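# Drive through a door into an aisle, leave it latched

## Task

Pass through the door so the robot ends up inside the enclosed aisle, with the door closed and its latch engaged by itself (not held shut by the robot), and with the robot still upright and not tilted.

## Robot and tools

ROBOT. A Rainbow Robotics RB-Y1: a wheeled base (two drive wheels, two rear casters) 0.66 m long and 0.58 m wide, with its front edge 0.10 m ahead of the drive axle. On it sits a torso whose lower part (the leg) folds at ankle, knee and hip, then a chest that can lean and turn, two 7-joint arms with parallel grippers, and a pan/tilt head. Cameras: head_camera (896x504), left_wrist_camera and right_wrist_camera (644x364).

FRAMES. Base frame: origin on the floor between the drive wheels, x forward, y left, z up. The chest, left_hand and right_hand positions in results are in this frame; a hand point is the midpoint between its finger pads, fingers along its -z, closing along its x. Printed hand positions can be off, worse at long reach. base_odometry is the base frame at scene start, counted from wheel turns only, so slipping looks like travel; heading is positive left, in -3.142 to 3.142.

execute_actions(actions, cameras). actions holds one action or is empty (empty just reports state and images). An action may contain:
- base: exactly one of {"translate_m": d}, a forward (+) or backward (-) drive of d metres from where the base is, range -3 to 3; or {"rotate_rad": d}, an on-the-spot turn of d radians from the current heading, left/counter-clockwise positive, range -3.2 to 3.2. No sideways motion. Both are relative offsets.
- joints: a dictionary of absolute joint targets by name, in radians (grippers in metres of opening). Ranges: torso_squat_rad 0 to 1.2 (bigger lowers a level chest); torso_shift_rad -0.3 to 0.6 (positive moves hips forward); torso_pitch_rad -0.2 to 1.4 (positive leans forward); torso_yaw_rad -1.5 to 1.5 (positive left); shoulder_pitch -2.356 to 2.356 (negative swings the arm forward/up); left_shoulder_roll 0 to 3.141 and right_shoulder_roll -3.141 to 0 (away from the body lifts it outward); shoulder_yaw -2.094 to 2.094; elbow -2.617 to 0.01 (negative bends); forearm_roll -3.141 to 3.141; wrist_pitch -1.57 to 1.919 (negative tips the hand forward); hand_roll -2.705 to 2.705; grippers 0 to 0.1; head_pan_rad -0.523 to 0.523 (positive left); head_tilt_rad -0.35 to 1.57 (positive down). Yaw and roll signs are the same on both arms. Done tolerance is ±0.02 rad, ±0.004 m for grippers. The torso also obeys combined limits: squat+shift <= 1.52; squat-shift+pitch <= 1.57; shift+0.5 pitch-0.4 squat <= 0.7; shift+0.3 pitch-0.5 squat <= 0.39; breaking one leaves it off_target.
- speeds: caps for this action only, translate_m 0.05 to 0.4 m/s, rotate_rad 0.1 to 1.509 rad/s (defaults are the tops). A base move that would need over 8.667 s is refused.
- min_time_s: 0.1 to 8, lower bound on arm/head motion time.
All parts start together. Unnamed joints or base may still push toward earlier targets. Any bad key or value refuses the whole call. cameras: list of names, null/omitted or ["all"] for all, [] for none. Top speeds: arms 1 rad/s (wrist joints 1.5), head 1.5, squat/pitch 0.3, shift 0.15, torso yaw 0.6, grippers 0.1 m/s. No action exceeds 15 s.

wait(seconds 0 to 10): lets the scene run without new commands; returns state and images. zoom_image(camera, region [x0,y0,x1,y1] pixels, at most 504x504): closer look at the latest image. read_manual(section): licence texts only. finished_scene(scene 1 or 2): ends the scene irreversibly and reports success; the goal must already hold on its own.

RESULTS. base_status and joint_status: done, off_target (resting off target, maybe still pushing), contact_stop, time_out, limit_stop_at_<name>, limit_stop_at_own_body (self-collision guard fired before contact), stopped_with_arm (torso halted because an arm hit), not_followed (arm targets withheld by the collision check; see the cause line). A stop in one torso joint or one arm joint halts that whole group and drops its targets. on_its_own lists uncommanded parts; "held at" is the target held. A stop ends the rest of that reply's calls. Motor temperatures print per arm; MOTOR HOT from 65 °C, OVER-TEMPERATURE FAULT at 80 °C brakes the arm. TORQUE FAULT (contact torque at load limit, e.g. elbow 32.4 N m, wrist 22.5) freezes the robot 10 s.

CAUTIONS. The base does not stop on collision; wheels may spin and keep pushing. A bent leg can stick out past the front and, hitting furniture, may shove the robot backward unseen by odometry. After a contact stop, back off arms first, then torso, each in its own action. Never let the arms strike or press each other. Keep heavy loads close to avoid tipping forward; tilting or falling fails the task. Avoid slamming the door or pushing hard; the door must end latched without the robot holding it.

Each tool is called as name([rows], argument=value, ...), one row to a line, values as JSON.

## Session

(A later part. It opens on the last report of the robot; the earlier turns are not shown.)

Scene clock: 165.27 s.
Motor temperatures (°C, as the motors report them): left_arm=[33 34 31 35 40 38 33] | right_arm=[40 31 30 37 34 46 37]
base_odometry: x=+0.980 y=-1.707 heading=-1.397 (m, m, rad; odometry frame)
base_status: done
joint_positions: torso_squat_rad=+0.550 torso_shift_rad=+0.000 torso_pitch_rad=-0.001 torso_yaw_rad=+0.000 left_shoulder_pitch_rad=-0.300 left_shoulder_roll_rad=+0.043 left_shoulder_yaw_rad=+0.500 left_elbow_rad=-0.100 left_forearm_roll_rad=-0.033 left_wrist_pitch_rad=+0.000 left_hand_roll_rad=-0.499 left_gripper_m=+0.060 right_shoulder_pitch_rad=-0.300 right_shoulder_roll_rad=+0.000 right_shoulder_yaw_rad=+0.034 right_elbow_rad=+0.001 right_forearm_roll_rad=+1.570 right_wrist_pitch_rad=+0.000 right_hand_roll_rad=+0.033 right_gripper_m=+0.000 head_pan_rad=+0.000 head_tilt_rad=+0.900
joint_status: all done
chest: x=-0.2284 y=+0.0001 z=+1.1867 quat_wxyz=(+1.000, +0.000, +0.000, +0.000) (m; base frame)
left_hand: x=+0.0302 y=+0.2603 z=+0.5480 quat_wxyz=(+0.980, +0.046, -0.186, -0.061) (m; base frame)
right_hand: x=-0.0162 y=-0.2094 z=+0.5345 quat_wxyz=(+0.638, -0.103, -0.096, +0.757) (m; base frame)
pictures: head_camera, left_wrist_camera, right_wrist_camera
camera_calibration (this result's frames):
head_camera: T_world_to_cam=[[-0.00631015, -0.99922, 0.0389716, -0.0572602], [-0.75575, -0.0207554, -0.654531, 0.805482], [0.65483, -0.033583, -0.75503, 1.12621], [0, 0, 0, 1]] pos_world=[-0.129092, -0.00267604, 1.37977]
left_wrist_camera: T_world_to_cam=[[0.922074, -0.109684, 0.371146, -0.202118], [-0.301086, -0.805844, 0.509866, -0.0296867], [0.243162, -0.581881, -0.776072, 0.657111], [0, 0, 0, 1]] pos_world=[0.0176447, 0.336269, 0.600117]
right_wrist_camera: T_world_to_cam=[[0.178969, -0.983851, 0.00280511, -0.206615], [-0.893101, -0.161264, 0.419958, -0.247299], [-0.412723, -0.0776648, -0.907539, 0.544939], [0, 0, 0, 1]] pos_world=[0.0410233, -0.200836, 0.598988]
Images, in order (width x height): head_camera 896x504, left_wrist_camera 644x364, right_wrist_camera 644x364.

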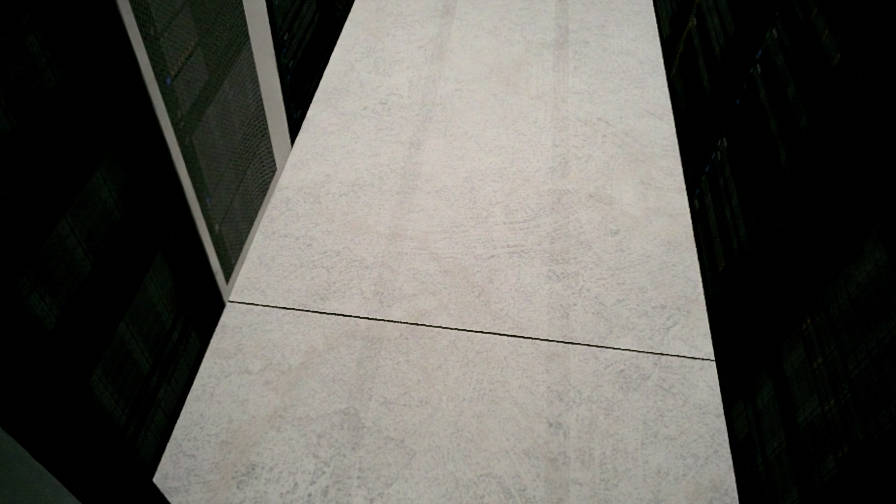

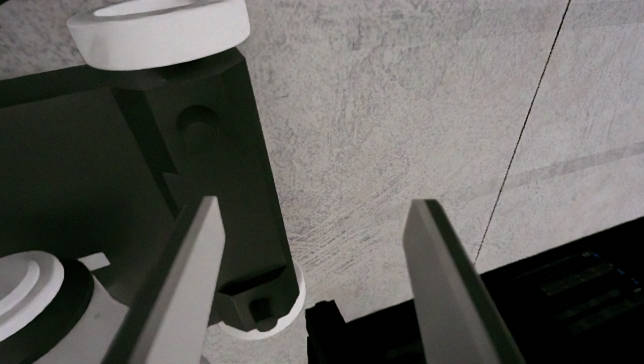

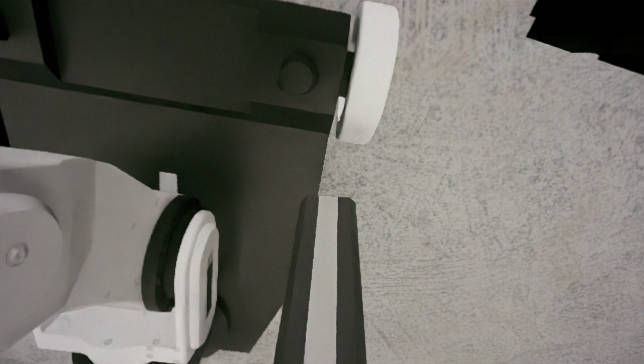

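Clear; the door appeared to self-latch earlier.

execute_actions([
  {"base":{"rotate_rad":-0.12}},
], cameras=[])

execute_actions([
  {"base":{"translate_m":1.4},"speeds":{"translate_m":0.25}},
])

wait(seconds=10)

finished_scene(scene=1)

Scene clock: 168.23 s.
Motor temperatures (°C, as the motors report them): left_arm=[33 34 31 35 40 38 33] | right_arm=[40 31 30 37 34 44 37]
base_odometry: x=+0.980 y=-1.707 heading=-1.516 (m, m, rad; odometry frame)
base_status: done
joint_positions: torso_squat_rad=+0.550 torso_shift_rad=+0.000 torso_pitch_rad=-0.001 torso_yaw_rad=+0.000 left_shoulder_pitch_rad=-0.300 left_shoulder_roll_rad=+0.043 left_shoulder_yaw_rad=+0.500 left_elbow_rad=-0.100 left_forearm_roll_rad=-0.033 left_wrist_pitch_rad=+0.000 left_hand_roll_rad=-0.499 left_gripper_m=+0.060 right_shoulder_pitch_rad=-0.300 right_shoulder_roll_rad=+0.000 right_shoulder_yaw_rad=+0.034 right_elbow_rad=+0.001 right_forearm_roll_rad=+1.570 right_wrist_pitch_rad=+0.000 right_hand_roll_rad=+0.033 right_gripper_m=+0.000 head_pan_rad=+0.000 head_tilt_rad=+0.900
joint_status: not commanded
chest: x=-0.2285 y=+0.0002 z=+1.1867 quat_wxyz=(+1.000, +0.000, +0.000, +0.000) (m; base frame)
left_hand: x=+0.0301 y=+0.2603 z=+0.5480 quat_wxyz=(+0.980, +0.045, -0.186, -0.061) (m; base frame)
right_hand: x=-0.0163 y=-0.2094 z=+0.5345 quat_wxyz=(+0.638, -0.103, -0.096, +0.757) (m; base frame)
pictures: none
No camera images: the call's "cameras" was empty. Leave "cameras" out to get every camera's image.

Scene clock: 174.90 s.
Motor temperatures (°C, as the motors report them): left_arm=[33 34 31 35 40 38 33] | right_arm=[39 31 30 36 33 42 37]
base_odometry: x=+1.057 y=-3.105 heading=-1.516 (m, m, rad; odometry frame)
base_status: done
joint_positions: torso_squat_rad=+0.550 torso_shift_rad=+0.000 torso_pitch_rad=-0.001 torso_yaw_rad=+0.000 left_shoulder_pitch_rad=-0.300 left_shoulder_roll_rad=+0.043 left_shoulder_yaw_rad=+0.500 left_elbow_rad=-0.100 left_forearm_roll_rad=-0.033 left_wrist_pitch_rad=+0.000 left_hand_roll_rad=-0.499 left_gripper_m=+0.060 right_shoulder_pitch_rad=-0.300 right_shoulder_roll_rad=+0.000 right_shoulder_yaw_rad=+0.034 right_elbow_rad=+0.001 right_forearm_roll_rad=+1.570 right_wrist_pitch_rad=+0.000 right_hand_roll_rad=+0.033 right_gripper_m=+0.000 head_pan_rad=+0.000 head_tilt_rad=+0.900
joint_status: not commanded
chest: x=-0.2285 y=+0.0003 z=+1.1867 quat_wxyz=(+1.000, +0.000, +0.000, +0.000) (m; base frame)
left_hand: x=+0.0302 y=+0.2603 z=+0.5480 quat_wxyz=(+0.980, +0.045, -0.186, -0.061) (m; base frame)
right_hand: x=-0.0162 y=-0.2093 z=+0.5346 quat_wxyz=(+0.638, -0.103, -0.096, +0.757) (m; base frame)
pictures: head_camera, left_wrist_camera, right_wrist_camera
camera_calibration (this result's frames):
head_camera: T_world_to_cam=[[-0.00630654, -0.999204, 0.0393929, -0.0574826], [-0.755654, -0.0210391, -0.654633, 0.805521], [0.654941, -0.0338959, -0.754919, 1.1262], [0, 0, 0, 1]] pos_world=[-0.129263, -0.00231586, 1.37978]
left_wrist_camera: T_world_to_cam=[[0.922008, -0.109544, 0.371351, -0.202227], [-0.301191, -0.805616, 0.510164, -0.0298775], [0.243281, -0.582223, -0.775777, 0.656991], [0, 0, 0, 1]] pos_world=[0.0176227, 0.336293, 0.600019]
right_wrist_camera: T_world_to_cam=[[0.179032, -0.983838, 0.00320669, -0.206768], [-0.893212, -0.161173, 0.419757, -0.247182], [-0.412457, -0.0780144, -0.907631, 0.54507], [0, 0, 0, 1]] pos_world=[0.0410499, -0.200742, 0.599142]
Images, in order (width x height): head_camera 896x504, left_wrist_camera 644x364, right_wrist_camera 644x364.

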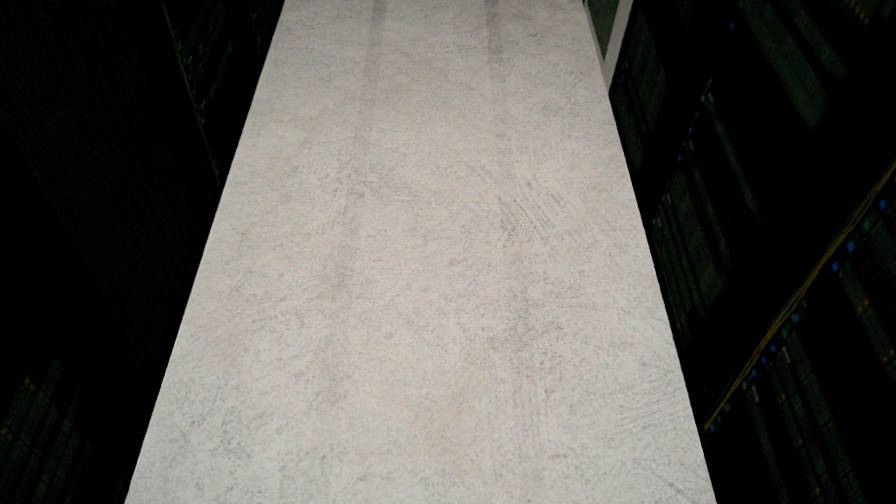

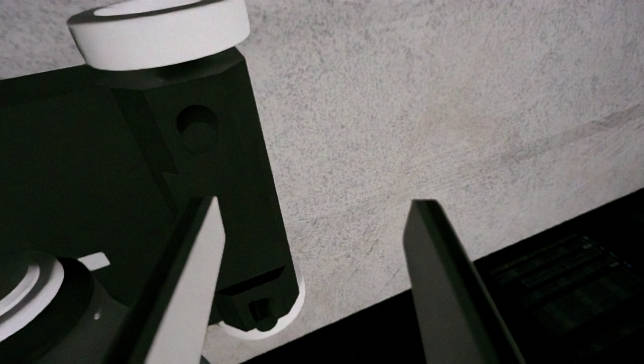

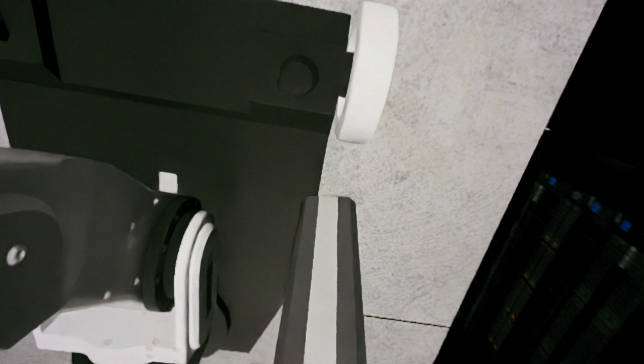

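Scene clock: 184.90 s.
Motor temperatures (°C, as the motors report them): left_arm=[33 34 31 35 40 38 33] | right_arm=[39 31 30 36 33 40 37]
base_odometry: x=+1.057 y=-3.105 heading=-1.516 (m, m, rad; odometry frame)
base_status: done
joint_positions: torso_squat_rad=+0.550 torso_shift_rad=+0.000 torso_pitch_rad=-0.001 torso_yaw_rad=+0.000 left_shoulder_pitch_rad=-0.300 left_shoulder_roll_rad=+0.043 left_shoulder_yaw_rad=+0.500 left_elbow_rad=-0.100 left_forearm_roll_rad=-0.033 left_wrist_pitch_rad=+0.000 left_hand_roll_rad=-0.499 left_gripper_m=+0.060 right_shoulder_pitch_rad=-0.300 right_shoulder_roll_rad=+0.000 right_shoulder_yaw_rad=+0.034 right_elbow_rad=+0.001 right_forearm_roll_rad=+1.570 right_wrist_pitch_rad=+0.000 right_hand_roll_rad=+0.033 right_gripper_m=+0.000 head_pan_rad=+0.000 head_tilt_rad=+0.900
joint_status: not commanded
chest: x=-0.2285 y=+0.0003 z=+1.1867 quat_wxyz=(+1.000, +0.000, +0.000, +0.000) (m; base frame)
left_hand: x=+0.0302 y=+0.2603 z=+0.5480 quat_wxyz=(+0.980, +0.045, -0.186, -0.061) (m; base frame)
right_hand: x=-0.0162 y=-0.2093 z=+0.5346 quat_wxyz=(+0.638, -0.103, -0.096, +0.757) (m; base frame)
wait: 10.00 s; at rest by 0.27 s
pictures: head_camera, left_wrist_camera, right_wrist_camera
camera_calibration (this result's frames):
head_camera: T_world_to_cam=[[-0.00630732, -0.999204, 0.0393928, -0.0574827], [-0.75565, -0.0210386, -0.654637, 0.805523], [0.654945, -0.0338962, -0.754916, 1.1262], [0, 0, 0, 1]] pos_world=[-0.129268, -0.002316, 1.37978]
left_wrist_camera: T_world_to_cam=[[0.922006, -0.109544, 0.371356, -0.202229], [-0.301194, -0.805615, 0.510163, -0.0298777], [0.243285, -0.582223, -0.775776, 0.656992], [0, 0, 0, 1]] pos_world=[0.0176213, 0.336293, 0.60002]
right_wrist_camera: T_world_to_cam=[[0.179032, -0.983838, 0.00320738, -0.206768], [-0.893214, -0.161173, 0.419753, -0.247182], [-0.412452, -0.0780142, -0.907633, 0.545072], [0, 0, 0, 1]] pos_world=[0.0410481, -0.200742, 0.599143]
Images, in order (width x height): head_camera 896x504, left_wrist_camera 644x364, right_wrist_camera 644x364.

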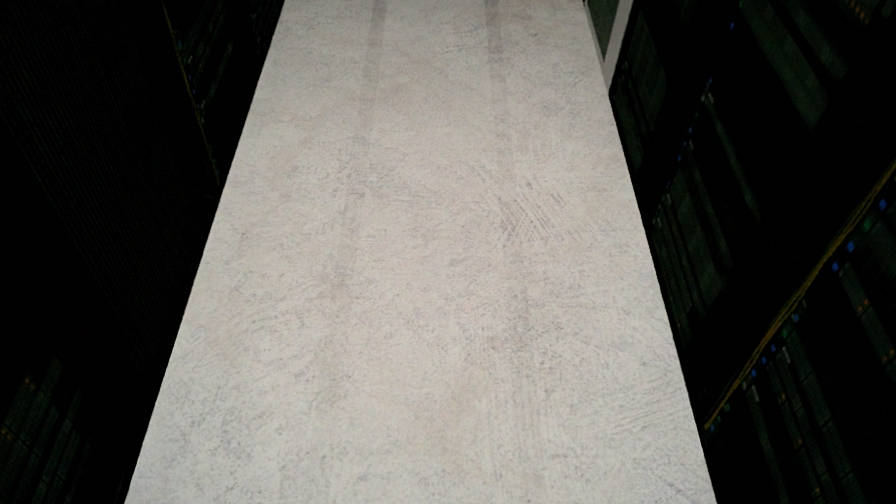

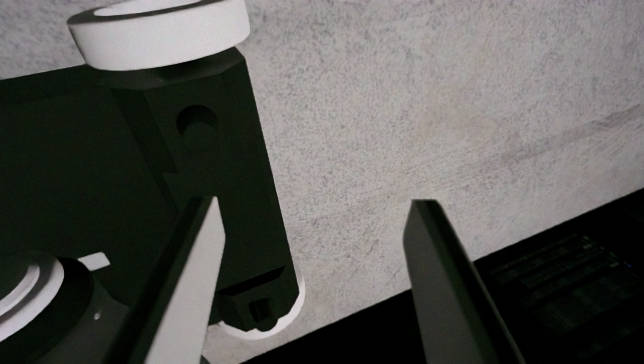

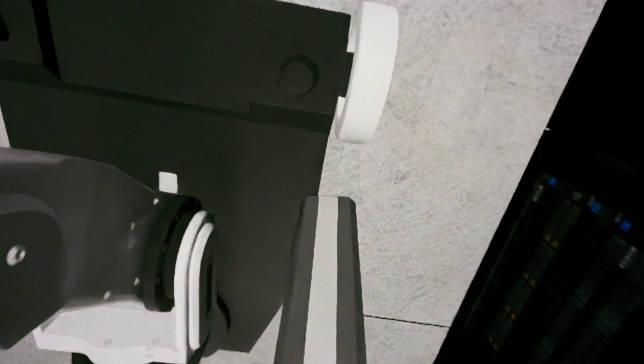

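The scene is finished: the task was done.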